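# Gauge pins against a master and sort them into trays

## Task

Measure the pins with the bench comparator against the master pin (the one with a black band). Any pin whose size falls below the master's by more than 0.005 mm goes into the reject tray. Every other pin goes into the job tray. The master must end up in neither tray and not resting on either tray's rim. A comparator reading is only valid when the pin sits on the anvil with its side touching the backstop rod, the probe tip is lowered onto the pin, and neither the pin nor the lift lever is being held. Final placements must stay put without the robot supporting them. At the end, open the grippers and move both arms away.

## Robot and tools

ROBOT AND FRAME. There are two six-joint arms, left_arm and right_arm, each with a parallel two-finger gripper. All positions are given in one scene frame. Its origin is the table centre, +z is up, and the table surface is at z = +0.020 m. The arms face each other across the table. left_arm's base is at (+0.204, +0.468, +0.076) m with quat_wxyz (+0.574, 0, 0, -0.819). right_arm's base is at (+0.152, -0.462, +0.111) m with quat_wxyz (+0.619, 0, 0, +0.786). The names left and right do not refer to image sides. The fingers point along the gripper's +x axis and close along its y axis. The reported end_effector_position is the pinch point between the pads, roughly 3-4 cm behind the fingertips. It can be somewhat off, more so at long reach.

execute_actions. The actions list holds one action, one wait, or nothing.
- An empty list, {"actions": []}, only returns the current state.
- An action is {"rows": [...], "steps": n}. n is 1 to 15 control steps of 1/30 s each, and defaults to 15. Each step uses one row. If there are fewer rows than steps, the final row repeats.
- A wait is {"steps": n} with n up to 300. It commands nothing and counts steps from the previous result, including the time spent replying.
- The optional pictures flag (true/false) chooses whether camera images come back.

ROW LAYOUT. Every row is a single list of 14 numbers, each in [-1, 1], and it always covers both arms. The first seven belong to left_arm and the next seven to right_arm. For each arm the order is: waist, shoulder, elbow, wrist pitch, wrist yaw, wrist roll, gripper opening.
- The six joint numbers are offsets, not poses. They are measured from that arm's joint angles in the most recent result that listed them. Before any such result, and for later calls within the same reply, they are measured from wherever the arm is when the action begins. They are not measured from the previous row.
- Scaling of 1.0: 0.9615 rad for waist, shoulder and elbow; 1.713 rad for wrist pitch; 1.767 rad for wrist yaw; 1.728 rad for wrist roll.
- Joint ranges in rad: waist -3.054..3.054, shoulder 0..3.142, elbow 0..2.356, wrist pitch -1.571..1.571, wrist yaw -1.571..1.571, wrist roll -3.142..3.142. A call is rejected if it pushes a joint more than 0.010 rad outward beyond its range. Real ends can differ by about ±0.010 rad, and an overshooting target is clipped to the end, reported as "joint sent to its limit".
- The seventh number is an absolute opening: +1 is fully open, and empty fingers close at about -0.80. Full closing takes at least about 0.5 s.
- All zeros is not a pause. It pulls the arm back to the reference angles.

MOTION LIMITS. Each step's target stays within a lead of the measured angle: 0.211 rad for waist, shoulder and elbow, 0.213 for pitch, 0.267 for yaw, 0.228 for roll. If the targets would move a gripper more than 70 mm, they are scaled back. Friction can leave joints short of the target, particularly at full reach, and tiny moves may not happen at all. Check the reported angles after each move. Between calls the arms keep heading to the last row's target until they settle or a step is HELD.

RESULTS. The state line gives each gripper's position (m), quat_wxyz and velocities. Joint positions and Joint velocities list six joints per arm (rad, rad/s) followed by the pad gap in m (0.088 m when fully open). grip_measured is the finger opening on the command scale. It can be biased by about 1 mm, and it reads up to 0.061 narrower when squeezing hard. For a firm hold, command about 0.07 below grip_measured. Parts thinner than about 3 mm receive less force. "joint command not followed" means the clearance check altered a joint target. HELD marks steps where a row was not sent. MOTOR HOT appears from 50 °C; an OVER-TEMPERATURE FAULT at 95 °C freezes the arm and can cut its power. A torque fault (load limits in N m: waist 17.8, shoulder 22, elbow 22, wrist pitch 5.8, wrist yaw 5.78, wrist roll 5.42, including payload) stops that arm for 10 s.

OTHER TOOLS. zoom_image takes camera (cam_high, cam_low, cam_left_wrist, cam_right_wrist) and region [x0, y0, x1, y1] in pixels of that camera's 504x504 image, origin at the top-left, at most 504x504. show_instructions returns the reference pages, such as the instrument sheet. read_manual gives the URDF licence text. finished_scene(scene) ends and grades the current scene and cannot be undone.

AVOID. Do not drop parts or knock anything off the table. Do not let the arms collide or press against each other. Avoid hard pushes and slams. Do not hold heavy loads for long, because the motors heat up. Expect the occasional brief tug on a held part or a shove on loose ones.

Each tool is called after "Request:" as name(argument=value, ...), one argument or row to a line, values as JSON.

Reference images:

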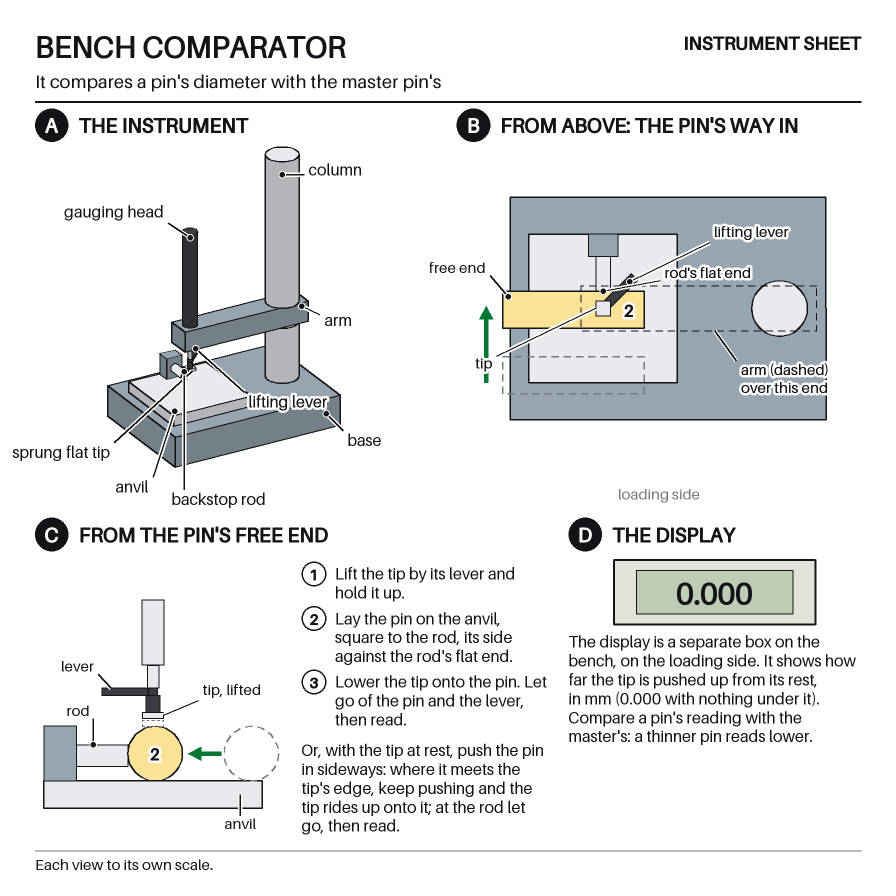

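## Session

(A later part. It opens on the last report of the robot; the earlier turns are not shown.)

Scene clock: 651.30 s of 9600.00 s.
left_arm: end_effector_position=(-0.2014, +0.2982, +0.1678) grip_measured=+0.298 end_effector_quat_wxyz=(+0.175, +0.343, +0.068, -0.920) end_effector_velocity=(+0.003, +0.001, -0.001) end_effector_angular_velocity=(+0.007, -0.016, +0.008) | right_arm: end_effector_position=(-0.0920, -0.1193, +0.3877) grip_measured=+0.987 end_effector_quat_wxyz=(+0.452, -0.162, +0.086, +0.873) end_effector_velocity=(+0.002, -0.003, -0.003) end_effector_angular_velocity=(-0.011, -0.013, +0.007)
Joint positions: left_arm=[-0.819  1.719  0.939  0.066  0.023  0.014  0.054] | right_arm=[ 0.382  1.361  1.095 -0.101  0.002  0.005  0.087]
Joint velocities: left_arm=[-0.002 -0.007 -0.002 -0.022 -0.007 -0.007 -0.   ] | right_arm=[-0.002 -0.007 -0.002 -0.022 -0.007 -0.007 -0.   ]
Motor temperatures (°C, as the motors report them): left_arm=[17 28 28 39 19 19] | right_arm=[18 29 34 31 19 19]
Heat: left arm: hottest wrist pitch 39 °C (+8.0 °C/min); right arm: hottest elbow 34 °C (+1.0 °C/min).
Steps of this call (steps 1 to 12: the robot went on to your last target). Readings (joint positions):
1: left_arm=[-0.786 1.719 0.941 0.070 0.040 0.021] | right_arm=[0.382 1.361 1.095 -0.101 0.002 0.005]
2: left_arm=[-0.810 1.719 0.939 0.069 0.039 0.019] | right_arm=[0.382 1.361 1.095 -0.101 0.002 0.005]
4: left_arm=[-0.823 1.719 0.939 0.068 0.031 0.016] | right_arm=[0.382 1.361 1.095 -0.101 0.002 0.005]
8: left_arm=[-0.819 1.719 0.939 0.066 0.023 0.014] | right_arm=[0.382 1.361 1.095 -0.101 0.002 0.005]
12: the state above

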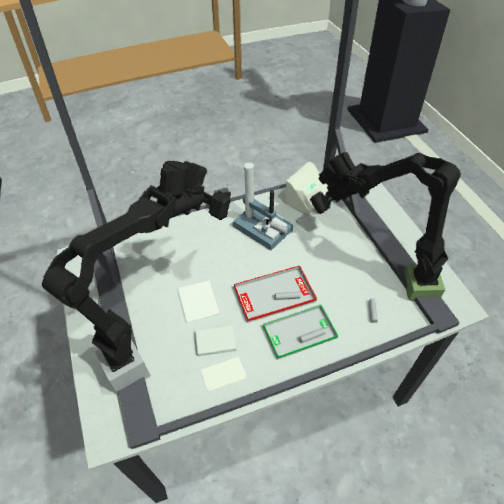

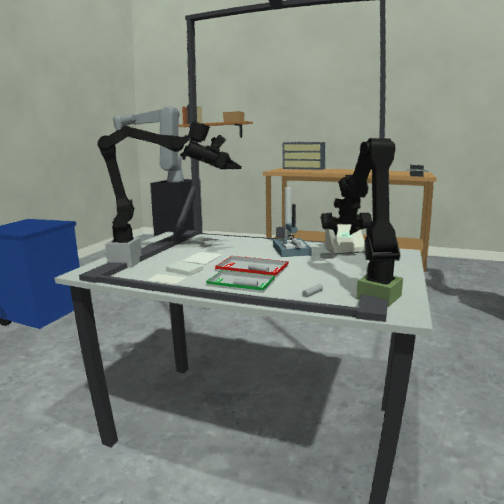

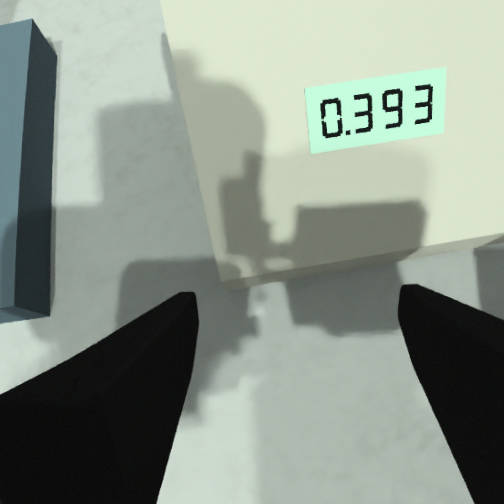

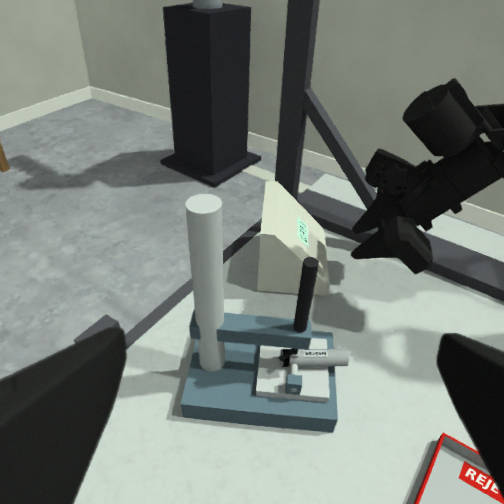

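Request:
zoom_image(
  camera="cam_right_wrist",
  region=[240,310,370,410],
)

Request:
execute_actions(
  actions=[
    {"rows":[[0.2,0.03,0.06,0.03,0.078,0.058,-0.2,0,0,0,0,0,0,1],[0.436,0.04,0.09,0.05,0.078,0.058,-0.2,0,0,0,0,0,0,1],[0.436,0.04,0.09,0.05,0.078,0.058,-0.2,0,0,0,0,0,0,1],[0.436,0.06,0.11,0.07,0.078,0.058,-0.2,0,0,0,0,0,0,1],[0.436,0.06,0.11,0.07,0.078,0.058,-0.2,0,0,0,0,0,0,1],[0.436,0.06,0.11,0.07,0.078,0.058,-0.2,0,0,0,0,0,0,1],[0.436,0.13,0.15,0.085,0.082,0.058,-0.2,0,0,0,0,0,0,1],[0.436,0.19,0.157,0.085,0.082,0.058,-0.2,0,0,0,0,0,0,1],[0.436,0.24,0.157,0.085,0.082,0.058,-0.2,0,0,0,0,0,0,1],[0.436,0.275,0.157,0.085,0.082,0.058,-0.2,0,0,0,0,0,0,1],[0.436,0.292,0.157,0.085,0.082,0.058,-0.2,0,0,0,0,0,0,1]],"steps":15},
  ],
)

Region (240, 310, 370, 410) of cam_right_wrist's 504x504 image, scaled by 3.877, with more detail than that image has; it fills the top 388 rows of this view, and the rest is white.

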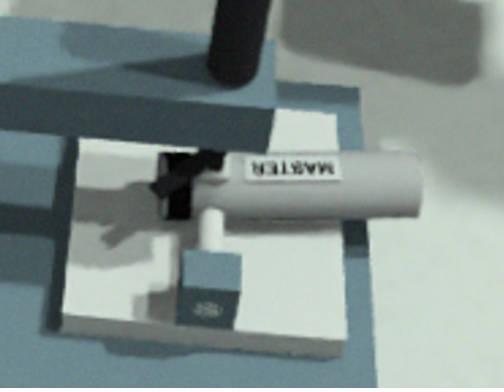

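Scene clock: 662.00 s of 9600.00 s.
left_arm: end_effector_position=(-0.1470, +0.1230, +0.1260) grip_measured=-0.196 end_effector_quat_wxyz=(+0.288, +0.317, +0.114, -0.896) end_effector_velocity=(+0.017, +0.043, -0.142) end_effector_angular_velocity=(+0.259, -0.196, -0.030) | right_arm: end_effector_position=(-0.0920, -0.1193, +0.3877) grip_measured=+0.987 end_effector_quat_wxyz=(+0.452, -0.162, +0.086, +0.873) end_effector_velocity=(-0.001, -0.002, -0.002) end_effector_angular_velocity=(-0.007, -0.003, +0.021)
Joint positions: left_arm=[-0.397  1.991  1.088  0.205  0.167  0.109  0.029] | right_arm=[ 0.382  1.361  1.095 -0.101  0.002  0.005  0.087]
Joint velocities: left_arm=[-0.027  0.222 -0.105  0.007  0.022 -0.022 -0.001] | right_arm=[-0.002 -0.002 -0.002 -0.007 -0.022 -0.007 -0.   ]
Motor temperatures (°C, as the motors report them): left_arm=[17 28 27 36 19 19] | right_arm=[18 29 34 31 19 19]
Heat: left arm: hottest wrist pitch 36 °C (-16.0 °C/min); right arm: hottest elbow 34 °C (+0.0 °C/min).
Steps of this call (steps 1 to 30: the robot went on to your last target; steps 31 to 90: nothing new was sent; then 7.20 s passed at rest; steps 91 to 105: all 15 steps of this action). Readings (joint positions):
91: left_arm=[-0.801 1.721 0.944 0.067 0.065 0.036] | right_arm=[0.382 1.361 1.095 -0.101 0.002 0.005]
92: left_arm=[-0.761 1.728 0.954 0.085 0.096 0.056] | right_arm=[0.382 1.361 1.095 -0.101 0.002 0.005]
94: left_arm=[-0.664 1.744 0.981 0.122 0.116 0.078] | right_arm=[0.382 1.361 1.095 -0.101 0.002 0.005]
98: left_arm=[-0.472 1.791 1.046 0.184 0.144 0.100] | right_arm=[0.382 1.361 1.095 -0.101 0.002 0.005]
105: the state above

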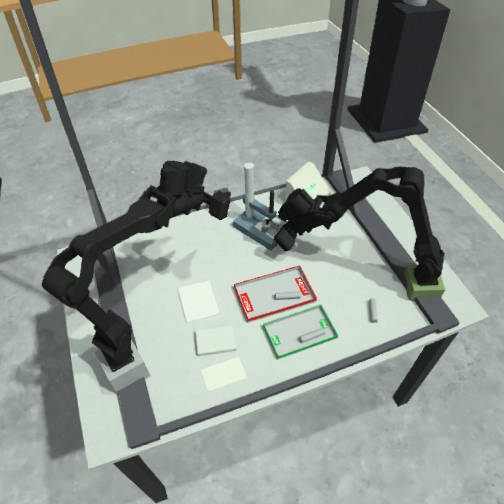

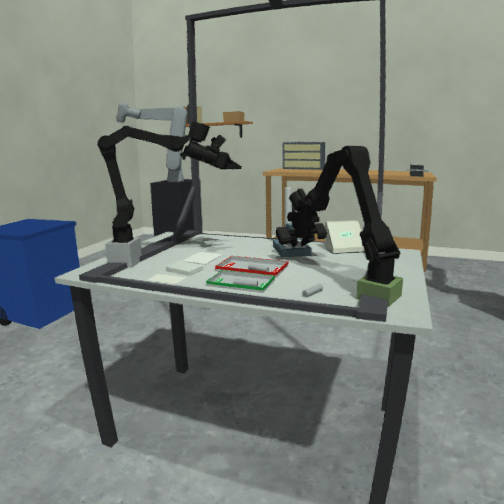

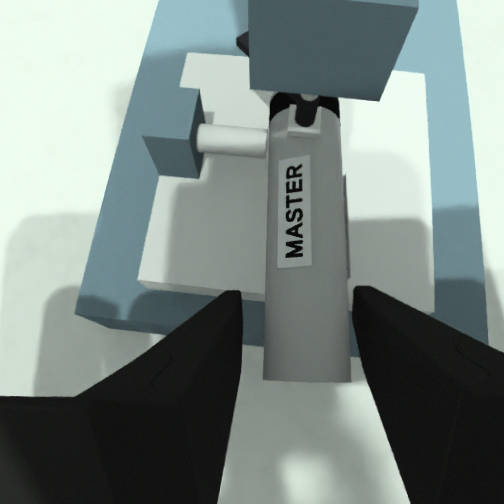

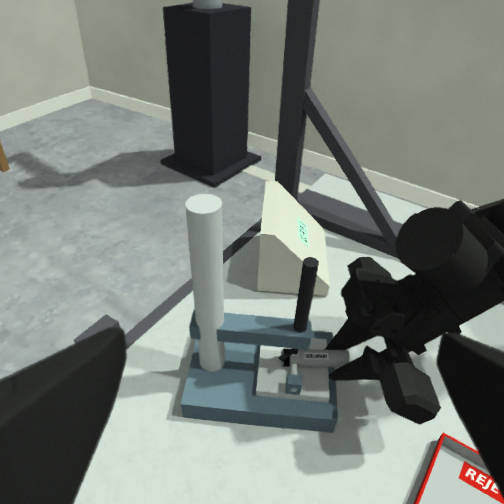

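Request:
execute_actions(
  actions=[
    {"rows":[[0,0.004,0,0,0,0,-0.56,0,0,0,0,0,0,1],[0,0.004,0,0,0,0,-0.56,0,0,0,0,0,0,1],[0,0.004,0,0,0,0,-0.56,0,0,0,0,0,0,1],[0,0.004,0,0,0,0,-0.56,0,0,0,0,0,0,1],[0,0.004,0,0,0,0,-0.56,0,0,0,0,0,0,1],[0,0.004,0,0,0,0,-0.56,0,0,0,0,0,0,1],[0,0.004,0,0,0,0,-0.56,0,0,0,0,0,0,1],[0,0.004,0,0,0,0,-0.56,0,0,0,0,0,0,1],[-0.015,0.004,0,0,0,0,-0.56,0,0,0,0,0,0,1],[-0.03,0.004,0,0,0,0,-0.56,0,0,0,0,0,0,1],[-0.05,0.004,0,0,0,0,-0.56,0,0,0,0,0,0,1],[-0.07,0.004,0,0,0,0,-0.56,0,0,0,0,0,0,1]],"steps":15},
  ],
  pictures=false,
)

Request:
execute_actions(
  actions=[
    {"rows":[[0,-0.04,0.02,0,0,0,-0.56,0,0,0,0,0,0,1],[0,-0.12,0.02,0,0,0,-0.56,0,0,0,0,0,0,1],[0,-0.22,0,0.03,0,0,-0.56,0,0,0,0,0,0,1],[-0.05,-0.3,-0.1,0.07,0,0,-0.56,0,0,0,0,0,0,1],[-0.12,-0.36,-0.25,0.11,-0.04,-0.03,-0.56,0,0,0,0,0,0,1],[-0.2,-0.4,-0.45,0.15,-0.09,-0.064,-0.56,0,0,0,0,0,0,1],[-0.26,-0.4,-0.63,0.19,-0.09,-0.064,-0.56,0,0,0,0,0,0,1]],"steps":15},
  ],
  pictures=false,
)

Request:
execute_actions(
  actions=[
    {"steps":15},
  ],
)

Scene clock: 671.67 s of 9600.00 s.
left_arm: end_effector_position=(-0.1635, +0.1392, +0.1260) grip_measured=-0.449 end_effector_quat_wxyz=(+0.269, +0.319, +0.105, -0.903) end_effector_velocity=(-0.084, +0.096, -0.001) end_effector_angular_velocity=(+0.007, -0.005, -0.251) | right_arm: end_effector_position=(-0.0920, -0.1193, +0.3877) grip_measured=+0.987 end_effector_quat_wxyz=(+0.452, -0.162, +0.086, +0.873) end_effector_velocity=(-0.004, -0.002, -0.001) end_effector_angular_velocity=(+0.006, -0.005, +0.040)
Joint positions: left_arm=[-0.445  1.994  1.09   0.209  0.16   0.109  0.017] | right_arm=[ 0.382  1.361  1.095 -0.101  0.002  0.005  0.087]
Joint velocities: left_arm=[-0.261 -0.002 -0.002 -0.007 -0.007 -0.007  0.   ] | right_arm=[-0.002  0.002 -0.002  0.007 -0.037 -0.022 -0.   ]
Motor temperatures (°C, as the motors report them): left_arm=[17 28 27 34 19 19] | right_arm=[18 30 34 32 19 19]
Heat: left arm: hottest wrist pitch 34 °C (-23.2 °C/min); right arm: hottest elbow 34 °C (+0.0 °C/min).
Steps of this call (steps 1 to 15: the robot went on to your last target; steps 16 to 90: nothing new was sent; then 6.17 s passed at rest; steps 91 to 105: all 15 steps of this action). Readings (joint positions):
91: left_arm=[-0.397 1.994 1.090 0.212 0.167 0.109] | right_arm=[0.382 1.361 1.095 -0.101 0.002 0.005]
92: left_arm=[-0.397 1.994 1.090 0.211 0.167 0.109] | right_arm=[0.382 1.361 1.095 -0.101 0.002 0.005]
94: left_arm=[-0.399 1.994 1.090 0.209 0.173 0.109] | right_arm=[0.382 1.361 1.095 -0.101 0.002 0.005]
98: left_arm=[-0.399 1.994 1.090 0.209 0.173 0.109] | right_arm=[0.382 1.361 1.095 -0.101 0.002 0.005]
105: the state above

Scene clock: 672.17 s of 9600.00 s.
left_arm: end_effector_position=(-0.1242, +0.2800, +0.1311) grip_measured=-0.449 end_effector_quat_wxyz=(+0.242, +0.281, +0.074, -0.926) end_effector_velocity=(+0.320, +0.119, -0.443) end_effector_angular_velocity=(+0.628, -1.197, +0.239) | right_arm: end_effector_position=(-0.0920, -0.1193, +0.3877) grip_measured=+0.987 end_effector_quat_wxyz=(+0.452, -0.162, +0.086, +0.873) end_effector_velocity=(+0.001, -0.001, -0.002) end_effector_angular_velocity=(+0.012, -0.030, +0.018)
Joint positions: left_arm=[-0.699  1.617  0.521  0.506  0.01   0.006  0.017] | right_arm=[ 0.382  1.361  1.095 -0.101  0.002  0.005  0.087]
Joint velocities: left_arm=[ 0.09   0.198 -0.984 -0.168 -0.154 -0.037 -0.   ] | right_arm=[-0.002 -0.002 -0.002 -0.007 -0.007 -0.037 -0.   ]
Motor temperatures (°C, as the motors report them): left_arm=[17 28 27 34 19 19] | right_arm=[18 30 34 32 19 19]
Heat: left arm: hottest wrist pitch 34 °C (-22.3 °C/min); right arm: hottest elbow 34 °C (+0.0 °C/min).
Steps of this call (steps 1 to 15: all 15 steps of this action). Readings (joint positions):
1: left_arm=[-0.452 1.989 1.091 0.208 0.160 0.109] | right_arm=[0.382 1.361 1.095 -0.101 0.002 0.005]
2: left_arm=[-0.453 1.975 1.091 0.203 0.160 0.109] | right_arm=[0.382 1.361 1.095 -0.101 0.002 0.005]
4: left_arm=[-0.455 1.922 1.063 0.227 0.158 0.109] | right_arm=[0.382 1.361 1.095 -0.101 0.002 0.005]
8: left_arm=[-0.576 1.711 0.857 0.432 0.052 0.041] | right_arm=[0.382 1.361 1.095 -0.101 0.002 0.005]
15: the state above

Scene clock: 672.67 s of 9600.00 s.
left_arm: end_effector_position=(-0.1139, +0.2839, +0.1198) grip_measured=-0.449 end_effector_quat_wxyz=(+0.245, +0.291, +0.078, -0.922) end_effector_velocity=(+0.000, +0.003, -0.001) end_effector_angular_velocity=(+0.013, -0.001, -0.004) | right_arm: end_effector_position=(-0.0920, -0.1193, +0.3877) grip_measured=+0.987 end_effector_quat_wxyz=(+0.452, -0.162, +0.086, +0.873) end_effector_velocity=(+0.001, -0.001, -0.002) end_effector_angular_velocity=(-0.004, -0.008, +0.007)
Joint positions: left_arm=[-0.696  1.619  0.478  0.529  0.007  0.004  0.017] | right_arm=[ 0.382  1.361  1.095 -0.101  0.002  0.005  0.087]
Joint velocities: left_arm=[-0.002 -0.002 -0.002 -0.007  0.007 -0.007 -0.   ] | right_arm=[-0.002 -0.002 -0.002 -0.007 -0.007 -0.007 -0.001]
Motor temperatures (°C, as the motors report them): left_arm=[17 28 27 34 19 19] | right_arm=[18 30 34 32 19 19]
Heat: left arm: hottest wrist pitch 34 °C (-22.2 °C/min); right arm: hottest elbow 34 °C (+0.0 °C/min).
Steps of this call (steps 1 to 15: the robot went on to your last target). Readings (joint positions):
1: left_arm=[-0.697 1.623 0.495 0.504 0.007 0.005] | right_arm=[0.382 1.361 1.095 -0.101 0.002 0.005]
2: left_arm=[-0.696 1.626 0.479 0.504 0.007 0.005] | right_arm=[0.382 1.361 1.095 -0.101 0.002 0.005]
4: left_arm=[-0.696 1.626 0.473 0.517 0.007 0.004] | right_arm=[0.382 1.361 1.095 -0.101 0.002 0.005]
8: left_arm=[-0.696 1.619 0.478 0.530 0.007 0.004] | right_arm=[0.382 1.361 1.095 -0.101 0.002 0.005]
15: the state above

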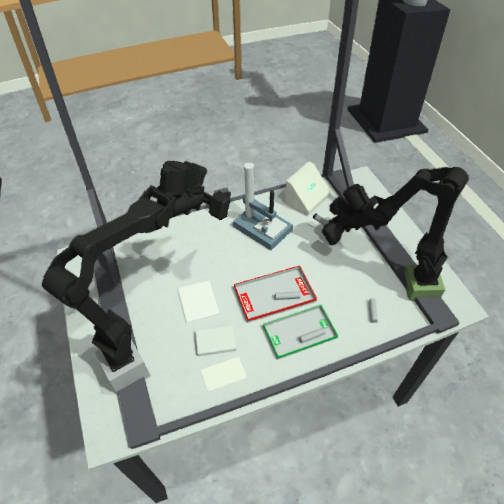

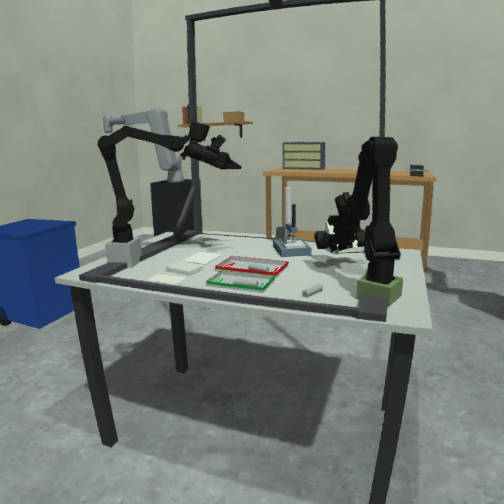

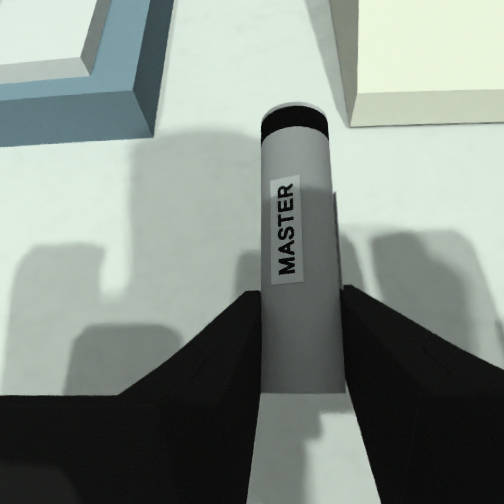

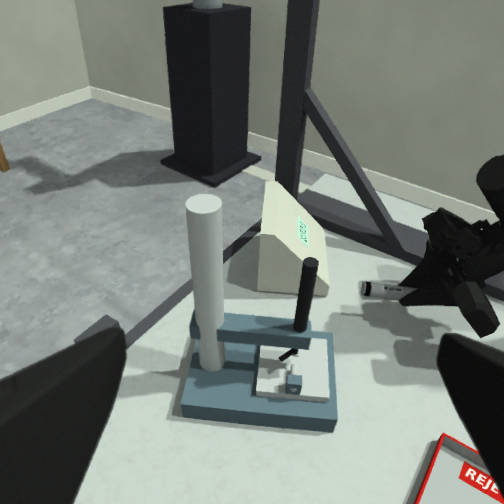

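Request:
execute_actions(
  actions=[
    {"rows":[[0,0.03,-0.02,0.01,0,0,-0.56,0,0,0,0,0,0,1],[0,0.06,-0.04,0.02,0,0,-0.56,0,0,0,0,0,0,1],[0,0.09,-0.06,0.028,0,0,-0.56,0,0,0,0,0,0,1],[0,0.1,-0.065,0.028,0,0,-0.56,0,0,0,0,0,0,1],[0,0.1,-0.065,0.028,0,0,-0.56,0,0,0,0,0,0,1],[0,0.1,-0.065,0.028,0,0,-0.56,0,0,0,0,0,0,1],[0,0.1,-0.065,0.028,0,0,-0.1,0,0,0,0,0,0,1]],"steps":15},
  ],
  pictures=false,
)

Request:
execute_actions(
  actions=[
    {"rows":[[0,-0.04,0.02,0,0,0,-0.1,0,0,0,0,0,0,1],[0,-0.12,0.04,0,0,0,-0.1,0,0,0,0,0,0,1],[0,-0.25,0.06,-0.1,0,0,0,0,0,0,0,0,0,1],[0.2,-0.35,0.1,-0.3,0,0,0,0,0,0,0,0,0,1],[0.6,-0.4,0.15,-0.5,0,0,0,0,0,0,0,0,0,1],[1,-0.4,0.2,-0.65,0,0,0,0,0,0,0,0,0,1]],"steps":15},
  ],
)

Scene clock: 682.07 s of 9600.00 s.
left_arm: end_effector_position=(-0.0956, +0.2946, +0.0790) grip_measured=-0.115 end_effector_quat_wxyz=(+0.241, +0.338, +0.091, -0.905) end_effector_velocity=(+0.000, -0.000, +0.000) end_effector_angular_velocity=(+0.002, -0.002, +0.008) | right_arm: end_effector_position=(-0.0920, -0.1193, +0.3877) grip_measured=+0.987 end_effector_quat_wxyz=(+0.452, -0.162, +0.086, +0.873) end_effector_velocity=(-0.001, -0.002, -0.002) end_effector_angular_velocity=(-0.015, +0.008, +0.015)
Joint positions: left_arm=[-0.696  1.709  0.419  0.575  0.007  0.004  0.033] | right_arm=[ 0.382  1.361  1.095 -0.101  0.002  0.005  0.087]
Joint velocities: left_arm=[-0.002 -0.002  0.002 -0.007 -0.007 -0.007  0.008] | right_arm=[-0.002 -0.002 -0.002 -0.007 -0.022  0.007 -0.   ]
Motor temperatures (°C, as the motors report them): left_arm=[17 28 27 33 19 19] | right_arm=[18 30 34 32 19 19]
Heat: left arm: hottest wrist pitch 33 °C (-16.3 °C/min); right arm: hottest elbow 34 °C (+0.0 °C/min).
Steps of this call (steps 1 to 15: the robot went on to your last target; steps 16 to 90: nothing new was sent; then 5.90 s passed at rest; steps 91 to 105: all 15 steps of this action). Readings (joint positions):
91: left_arm=[-0.696 1.622 0.476 0.531 0.007 0.004] | right_arm=[0.382 1.361 1.095 -0.101 0.002 0.005]
92: left_arm=[-0.696 1.632 0.471 0.543 0.007 0.004] | right_arm=[0.382 1.361 1.095 -0.101 0.002 0.005]
94: left_arm=[-0.696 1.666 0.454 0.564 0.007 0.004] | right_arm=[0.382 1.361 1.095 -0.101 0.002 0.005]
98: left_arm=[-0.696 1.708 0.419 0.571 0.007 0.004] | right_arm=[0.382 1.361 1.095 -0.101 0.002 0.005]
105: the state above

Scene clock: 682.57 s of 9600.00 s.
left_arm: end_effector_position=(+0.0711, +0.1689, +0.1595) grip_measured=-0.003 end_effector_quat_wxyz=(+0.495, +0.340, +0.222, -0.768) end_effector_velocity=(+0.676, +0.035, -0.279) end_effector_angular_velocity=(+1.724, -0.781, +1.843) | right_arm: end_effector_position=(-0.0920, -0.1193, +0.3877) grip_measured=+0.987 end_effector_quat_wxyz=(+0.452, -0.162, +0.086, +0.873) end_effector_velocity=(+0.003, -0.001, +0.000) end_effector_angular_velocity=(+0.008, -0.016, +0.007)
Joint positions: left_arm=[-0.067  1.328  0.619 -0.127  0.011  0.004  0.039] | right_arm=[ 0.382  1.361  1.095 -0.101  0.002  0.005  0.087]
Joint velocities: left_arm=[ 1.834  0.002 -0.007 -1.883 -0.022  0.007  0.   ] | right_arm=[-0.007 -0.007 -0.002 -0.007 -0.007 -0.022 -0.   ]
Motor temperatures (°C, as the motors report them): left_arm=[17 28 27 33 19 19] | right_arm=[18 30 34 32 19 19]
Heat: left arm: hottest wrist pitch 33 °C (-16.1 °C/min); right arm: hottest elbow 34 °C (+0.0 °C/min).
Steps of this call (steps 1 to 15: all 15 steps of this action). Readings (joint positions):
1: left_arm=[-0.696 1.705 0.420 0.575 0.007 0.004] | right_arm=[0.382 1.361 1.095 -0.101 0.002 0.005]
2: left_arm=[-0.696 1.688 0.422 0.568 0.007 0.004] | right_arm=[0.382 1.361 1.095 -0.101 0.002 0.005]
4: left_arm=[-0.677 1.595 0.439 0.465 0.019 0.004] | right_arm=[0.382 1.361 1.095 -0.101 0.002 0.005]
8: left_arm=[-0.500 1.431 0.542 0.293 0.015 0.004] | right_arm=[0.382 1.361 1.095 -0.101 0.002 0.005]
15: the state above

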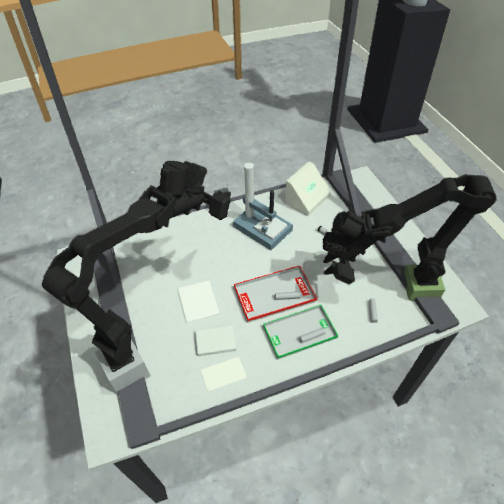

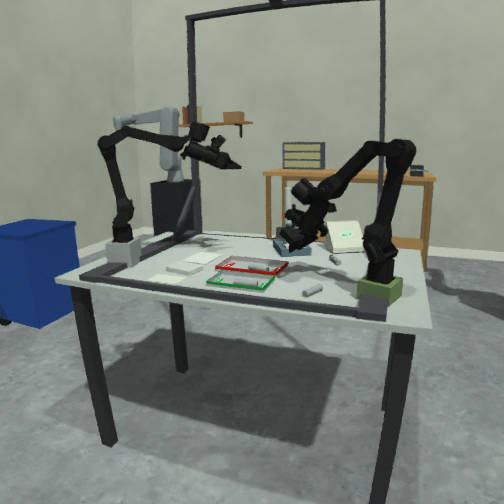

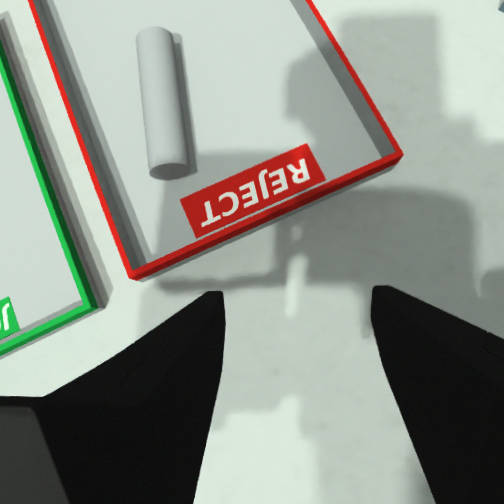

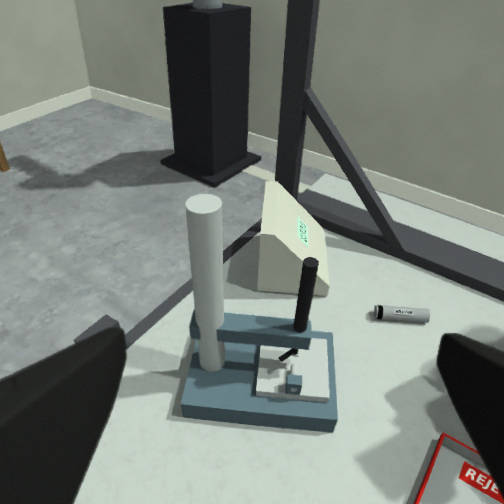

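Request:
execute_actions(
  actions=[
    {"rows":[[0.345,0.03,0.14,-0.49,0,0,0.3,0,0,0,0,0,0,1]],"steps":15},
  ],
)

Scene clock: 690.20 s of 9600.00 s.
left_arm: end_effector_position=(+0.1869, +0.2708, +0.1280) grip_measured=+0.297 end_effector_quat_wxyz=(+0.477, +0.520, +0.478, -0.523) end_effector_velocity=(-0.001, +0.009, -0.001) end_effector_angular_velocity=(+0.042, +0.004, +0.020) | right_arm: end_effector_position=(-0.0920, -0.1193, +0.3877) grip_measured=+0.987 end_effector_quat_wxyz=(+0.452, -0.162, +0.086, +0.873) end_effector_velocity=(-0.001, -0.003, +0.000) end_effector_angular_velocity=(-0.003, -0.001, +0.021)
Joint positions: left_arm=[ 0.262  1.351  0.743 -0.961  0.005  0.004  0.054] | right_arm=[ 0.382  1.361  1.095 -0.101  0.002  0.005  0.087]
Joint velocities: left_arm=[-0.002  0.002 -0.002 -0.037  0.007 -0.022  0.   ] | right_arm=[-0.002 -0.007 -0.002 -0.007 -0.022 -0.007 -0.   ]
Motor temperatures (°C, as the motors report them): left_arm=[17 27 27 31 19 19] | right_arm=[18 30 34 32 19 19]
Heat: left arm: hottest wrist pitch 31 °C (-15.0 °C/min); right arm: hottest elbow 34 °C (+0.0 °C/min).
Steps of this call (steps 1 to 30: the robot went on to your last target; steps 31 to 90: nothing new was sent; then 4.13 s passed at rest; steps 91 to 105: all 15 steps of this action). Readings (joint positions):
91: left_arm=[0.262 1.333 0.635 -0.589 0.002 0.004] | right_arm=[0.382 1.361 1.095 -0.101 0.002 0.005]
92: left_arm=[0.262 1.342 0.667 -0.666 0.003 0.004] | right_arm=[0.382 1.361 1.095 -0.101 0.002 0.005]
94: left_arm=[0.262 1.347 0.718 -0.784 0.004 0.004] | right_arm=[0.382 1.361 1.095 -0.101 0.002 0.005]
98: left_arm=[0.262 1.350 0.742 -0.932 0.004 0.004] | right_arm=[0.382 1.361 1.095 -0.101 0.002 0.005]
105: the state above

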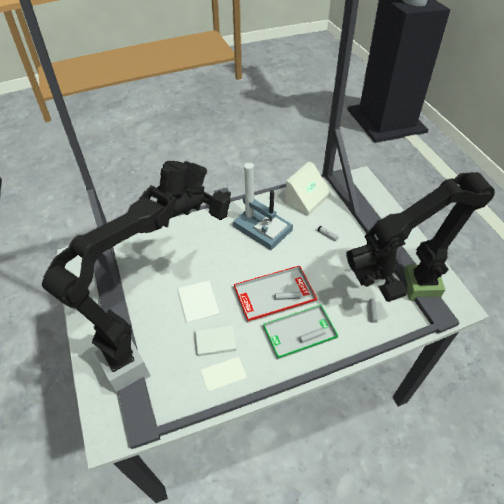

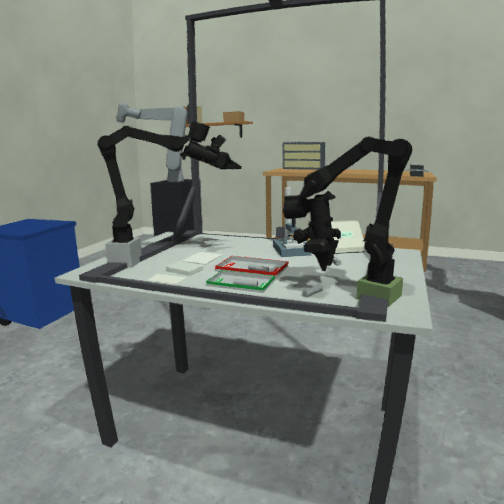

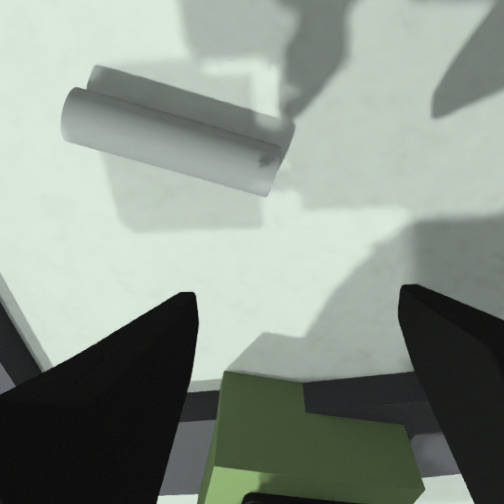

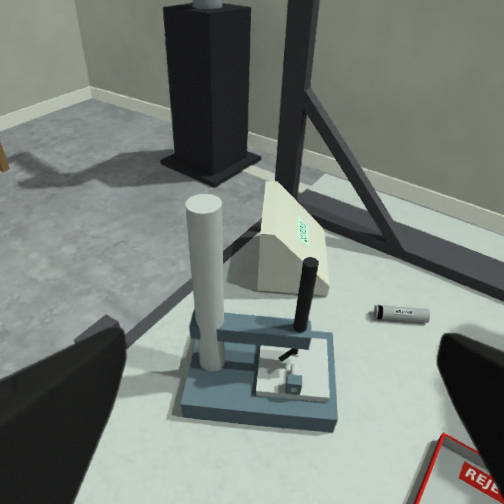

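Request:
execute_actions(
  actions=[
    {"rows":[[0.153,0.21,0.19,0.012,0,-0.65,0.3,0,0,0,0,0,0,1]],"steps":15},
  ],
)

Scene clock: 700.67 s of 9600.00 s.
left_arm: end_effector_position=(+0.2177, +0.2212, +0.1291) grip_measured=+0.298 end_effector_quat_wxyz=(+0.683, +0.172, +0.688, -0.175) end_effector_velocity=(+0.002, -0.001, +0.002) end_effector_angular_velocity=(+0.009, -0.003, +1.328) | right_arm: end_effector_position=(-0.0920, -0.1193, +0.3877) grip_measured=+0.987 end_effector_quat_wxyz=(+0.452, -0.162, +0.086, +0.873) end_effector_velocity=(-0.000, -0.000, +0.001) end_effector_angular_velocity=(+0.008, +0.001, +0.007)
Joint positions: left_arm=[ 0.406  1.546  0.917 -0.938  0.008 -1.016  0.054] | right_arm=[ 0.382  1.361  1.095 -0.101  0.002  0.005  0.087]
Joint velocities: left_arm=[ 0.002 -0.002  0.007 -0.007 -0.007 -1.326 -0.   ] | right_arm=[-0.002 -0.002 -0.002  0.007 -0.007 -0.007  0.   ]
Motor temperatures (°C, as the motors report them): left_arm=[17 26 27 29 19 19] | right_arm=[18 30 34 32 19 19]
Heat: left arm: hottest wrist pitch 29 °C (-13.1 °C/min); right arm: hottest elbow 34 °C (+0.0 °C/min).
Steps of this call (steps 1 to 15: the robot went on to your last target; steps 16 to 90: nothing new was sent; then 6.97 s passed at rest; steps 91 to 105: all 15 steps of this action). Readings (joint positions):
91: left_arm=[0.284 1.388 0.773 -0.984 0.015 -0.053] | right_arm=[0.382 1.361 1.095 -0.101 0.002 0.005]
92: left_arm=[0.325 1.437 0.817 -0.972 0.014 -0.128] | right_arm=[0.382 1.361 1.095 -0.101 0.002 0.005]
94: left_arm=[0.380 1.517 0.889 -0.928 0.009 -0.267] | right_arm=[0.382 1.361 1.095 -0.101 0.002 0.005]
98: left_arm=[0.404 1.540 0.915 -0.938 0.008 -0.546] | right_arm=[0.382 1.361 1.095 -0.101 0.002 0.005]
105: the state above

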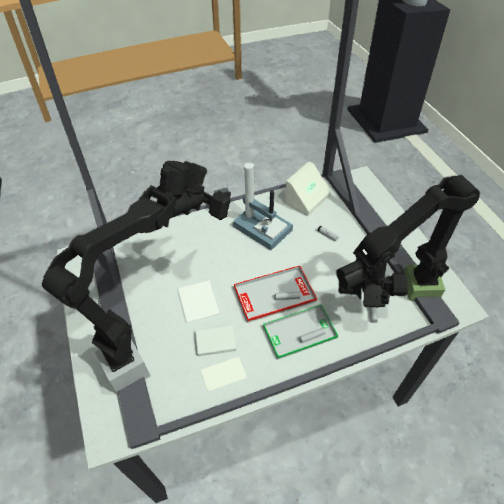

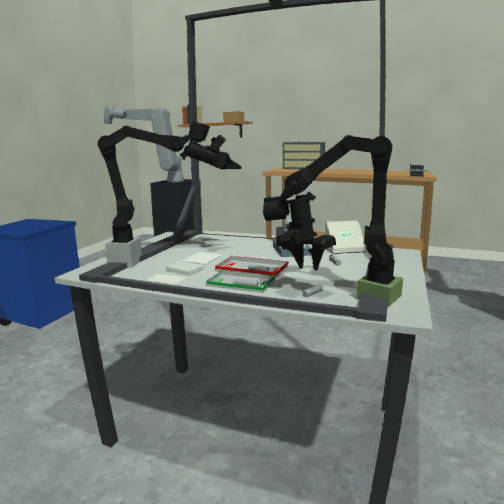

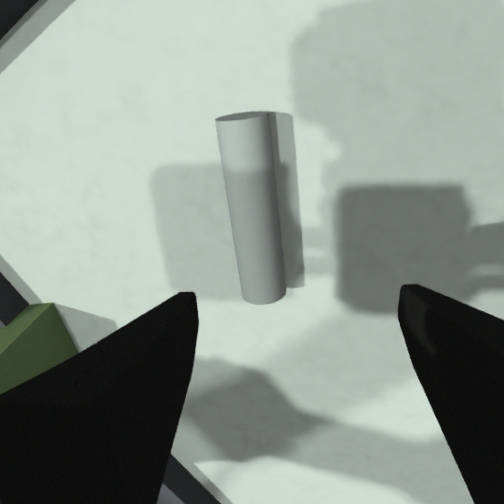

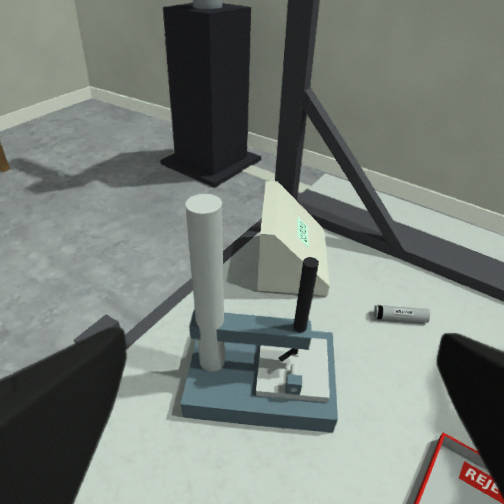

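Request:
execute_actions(
  actions=[
    {"rows":[[0.056,0.05,-0.02,0.04,0,-0.065,0.3,0,0,0,0,0,0,1],[0.056,0.105,-0.052,0.083,0,-0.065,0.3,0,0,0,0,0,0,1]],"steps":15},
  ],
)

Scene clock: 707.80 s of 9600.00 s.
left_arm: end_effector_position=(+0.2311, +0.2134, +0.0966) grip_measured=+0.298 end_effector_quat_wxyz=(+0.694, +0.118, +0.700, -0.120) end_effector_velocity=(-0.002, -0.002, +0.001) end_effector_angular_velocity=(-0.013, +0.006, +0.005) | right_arm: end_effector_position=(-0.0920, -0.1193, +0.3877) grip_measured=+0.987 end_effector_quat_wxyz=(+0.452, -0.162, +0.086, +0.873) end_effector_velocity=(-0.002, -0.001, -0.003) end_effector_angular_velocity=(-0.003, -0.001, +0.021)
Joint positions: left_arm=[ 0.456  1.642  0.871 -0.8    0.008 -1.124  0.054] | right_arm=[ 0.382  1.361  1.095 -0.101  0.002  0.005  0.087]
Joint velocities: left_arm=[-0.002 -0.007 -0.002  0.007  0.007 -0.007 -0.   ] | right_arm=[-0.002  0.002 -0.007  0.007 -0.022 -0.007  0.   ]
Motor temperatures (°C, as the motors report them): left_arm=[17 25 27 28 19 19] | right_arm=[18 30 34 32 19 19]
Heat: left arm: hottest wrist pitch 28 °C (-12.0 °C/min); right arm: hottest elbow 34 °C (+0.0 °C/min).
Steps of this call (steps 1 to 30: the robot went on to your last target; steps 31 to 90: nothing new was sent; then 3.63 s passed at rest; steps 91 to 105: all 15 steps of this action). Readings (joint positions):
91: left_arm=[0.411 1.553 0.916 -0.931 0.008 -1.117] | right_arm=[0.382 1.361 1.095 -0.101 0.002 0.005]
92: left_arm=[0.425 1.568 0.909 -0.893 0.008 -1.120] | right_arm=[0.382 1.361 1.095 -0.101 0.002 0.005]
94: left_arm=[0.447 1.611 0.897 -0.827 0.008 -1.121] | right_arm=[0.382 1.361 1.095 -0.101 0.002 0.005]
98: left_arm=[0.456 1.642 0.871 -0.810 0.008 -1.124] | right_arm=[0.382 1.361 1.095 -0.101 0.002 0.005]
105: the state above

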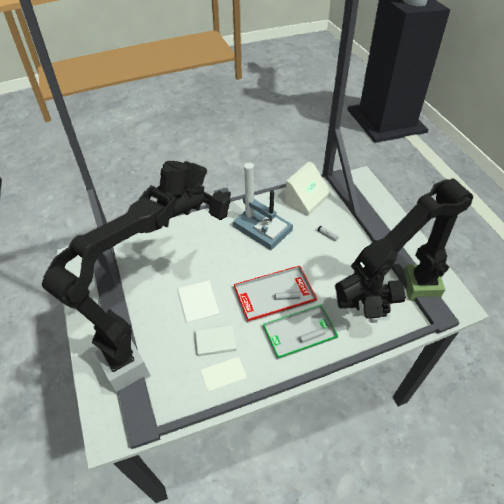

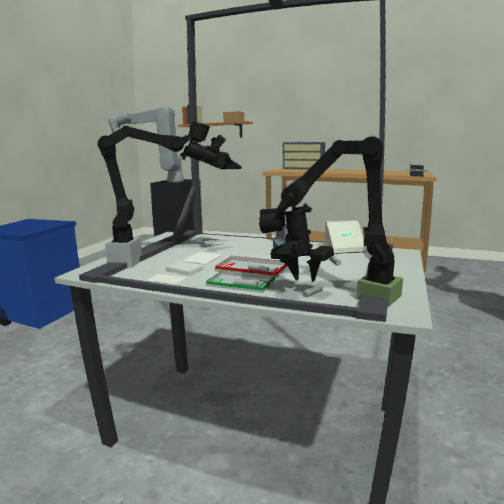

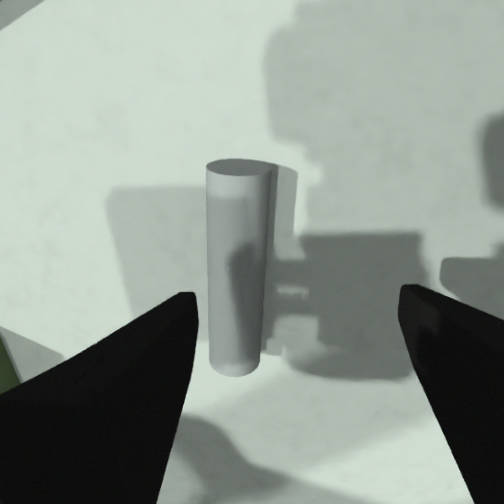

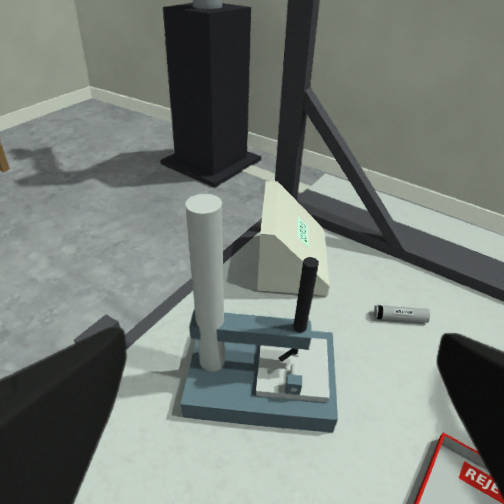

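Request:
execute_actions(
  actions=[
    {"rows":[[0.026,0,-0.03,0.02,0,0.015,0.3,0,0,0,0,0,0,1],[0.026,0,-0.045,0.03,0,0.015,0.3,0,0,0,0,0,0,1],[0.026,0.01,-0.06,0.045,0,0.015,0.3,0,0,0,0,0,0,1],[0.026,0.02,-0.08,0.06,0,0.015,0.3,0,0,0,0,0,0,1],[0.026,0.03,-0.095,0.07,0,0.015,0.3,0,0,0,0,0,0,1],[0.026,0.04,-0.11,0.083,0,0.015,0.3,0,0,0,0,0,0,1],[0.026,0.05,-0.124,0.095,0,0.015,0.3,0,0,0,0,0,0,1]],"steps":15},
  ],
)

Scene clock: 716.13 s of 9600.00 s.
left_arm: end_effector_position=(+0.2352, +0.2243, +0.0635) grip_measured=+0.298 end_effector_quat_wxyz=(+0.695, +0.117, +0.699, -0.121) end_effector_velocity=(-0.000, +0.005, +0.000) end_effector_angular_velocity=(+0.023, -0.004, -0.010) | right_arm: end_effector_position=(-0.0920, -0.1193, +0.3877) grip_measured=+0.987 end_effector_quat_wxyz=(+0.452, -0.162, +0.086, +0.873) end_effector_velocity=(-0.004, -0.003, +0.001) end_effector_angular_velocity=(+0.013, -0.006, +0.031)
Joint positions: left_arm=[ 0.477  1.685  0.758 -0.641  0.008 -1.103  0.054] | right_arm=[ 0.382  1.361  1.095 -0.101  0.002  0.005  0.087]
Joint velocities: left_arm=[-0.002 -0.002 -0.002 -0.022 -0.007  0.007 -0.   ] | right_arm=[ 0.002 -0.002 -0.002  0.007 -0.022 -0.022  0.   ]
Motor temperatures (°C, as the motors report them): left_arm=[17 25 27 27 19 19] | right_arm=[18 30 35 32 19 19]
Heat: left arm: hottest elbow 27 °C (-10.0 °C/min); right arm: hottest elbow 35 °C (+1.0 °C/min).
Steps of this call (steps 1 to 15: the robot went on to your last target; steps 16 to 90: nothing new was sent; then 4.83 s passed at rest; steps 91 to 105: all 15 steps of this action). Readings (joint positions):
91: left_arm=[0.458 1.642 0.868 -0.792 0.008 -1.123] | right_arm=[0.382 1.361 1.095 -0.101 0.002 0.005]
92: left_arm=[0.464 1.642 0.860 -0.778 0.008 -1.117] | right_arm=[0.382 1.361 1.095 -0.101 0.002 0.005]
94: left_arm=[0.474 1.644 0.838 -0.743 0.008 -1.110] | right_arm=[0.382 1.361 1.095 -0.101 0.002 0.005]
98: left_arm=[0.477 1.670 0.780 -0.668 0.008 -1.104] | right_arm=[0.382 1.361 1.095 -0.101 0.002 0.005]
105: the state above

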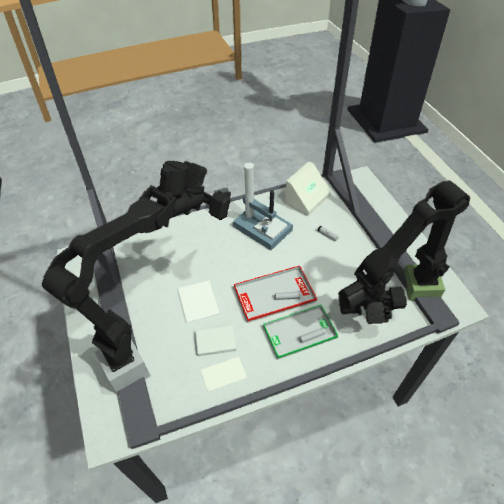

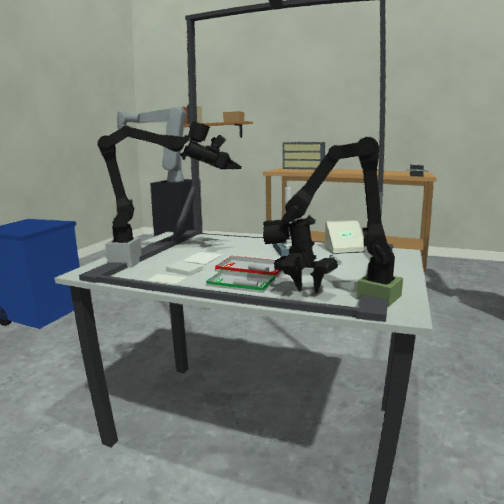

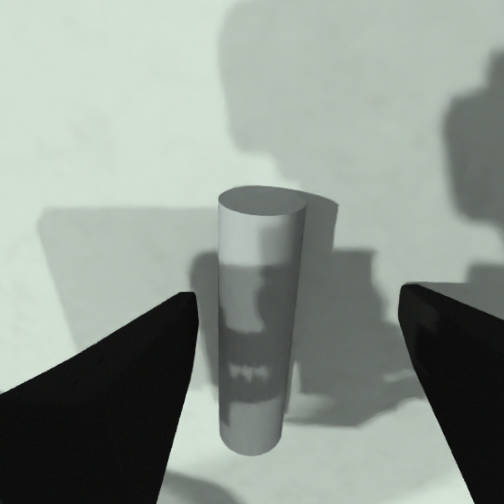

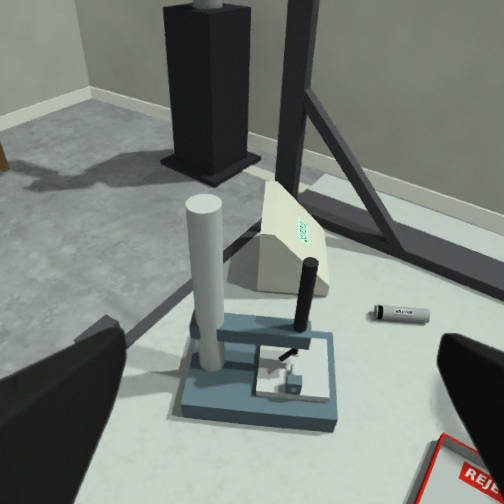

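Between fingers; close.

Request:
execute_actions(
  actions=[
    {"rows":[[0,0,0,0,0,0,-0.1,0,0,0,0,0,0,1],[0,0,0,0,0,0,-0.1,0,0,0,0,0,0,1],[0,0,0,0,0,0,-0.1,0,0,0,0,0,0,1],[0,0,0,0,0,0,-0.1,0,0,0,0,0,0,1],[0,0,0,0,0,0,-0.3,0,0,0,0,0,0,1],[0,0,0,0,0,0,-0.3,0,0,0,0,0,0,1],[0,0,0,0,0,0,-0.3,0,0,0,0,0,0,1],[0,0,0,0,0,0,-0.56,0,0,0,0,0,0,1]],"steps":15},
  ],
)

Scene clock: 721.73 s of 9600.00 s.
left_arm: end_effector_position=(+0.2352, +0.2244, +0.0635) grip_measured=-0.464 end_effector_quat_wxyz=(+0.695, +0.117, +0.700, -0.121) end_effector_velocity=(+0.001, -0.001, +0.001) end_effector_angular_velocity=(-0.011, -0.009, +0.005) | right_arm: end_effector_position=(-0.0920, -0.1193, +0.3877) grip_measured=+0.987 end_effector_quat_wxyz=(+0.452, -0.162, +0.086, +0.873) end_effector_velocity=(+0.001, -0.001, -0.002) end_effector_angular_velocity=(-0.015, +0.008, +0.011)
Joint positions: left_arm=[ 0.477  1.685  0.758 -0.641  0.008 -1.103  0.016] | right_arm=[ 0.382  1.361  1.095 -0.101  0.002  0.005  0.087]
Joint velocities: left_arm=[-0.002 -0.007 -0.002  0.007 -0.007 -0.007 -0.   ] | right_arm=[-0.007 -0.002 -0.002 -0.007 -0.022  0.007 -0.   ]
Motor temperatures (°C, as the motors report them): left_arm=[17 25 27 27 19 19] | right_arm=[18 30 35 32 19 19]
Heat: left arm: hottest elbow 27 °C (-9.1 °C/min); right arm: hottest elbow 35 °C (+1.0 °C/min).
Steps of this call (steps 1 to 15: the robot went on to your last target; steps 16 to 90: nothing new was sent; then 2.10 s passed at rest; steps 91 to 105: all 15 steps of this action). Readings (joint positions):
91: left_arm=[0.477 1.685 0.758 -0.640 0.008 -1.103] | right_arm=[0.382 1.361 1.095 -0.101 0.002 0.005]
92: left_arm=[0.477 1.685 0.758 -0.640 0.008 -1.103] | right_arm=[0.382 1.361 1.095 -0.101 0.002 0.005]
94: left_arm=[0.477 1.685 0.758 -0.641 0.008 -1.103] | right_arm=[0.382 1.361 1.095 -0.101 0.002 0.005]
98: left_arm=[0.477 1.685 0.758 -0.641 0.008 -1.103] | right_arm=[0.382 1.361 1.095 -0.101 0.002 0.005]
105: the state above

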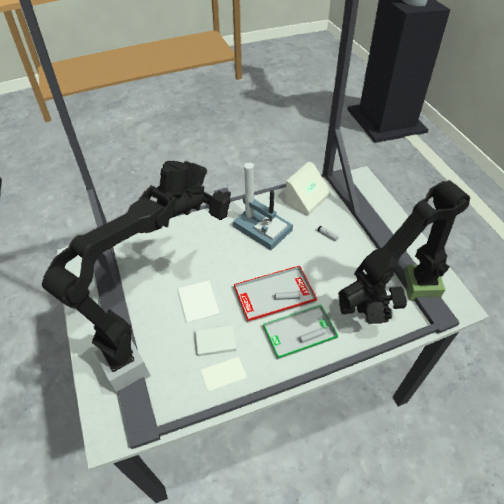

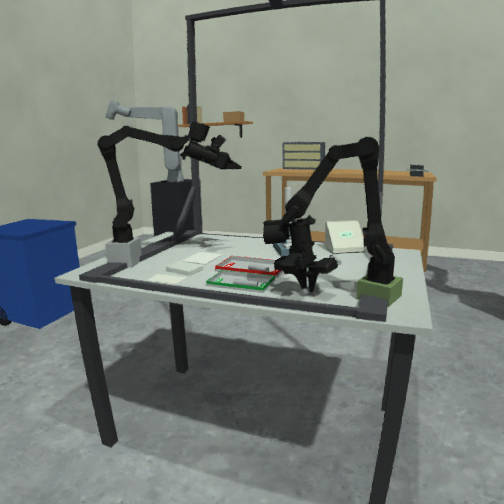

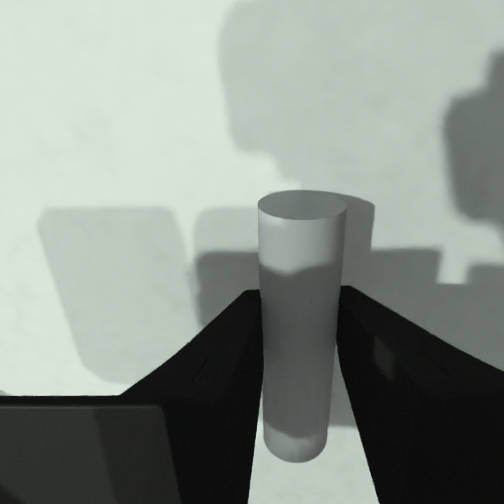

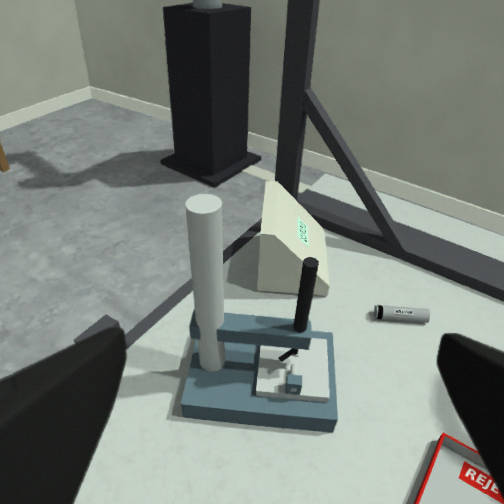

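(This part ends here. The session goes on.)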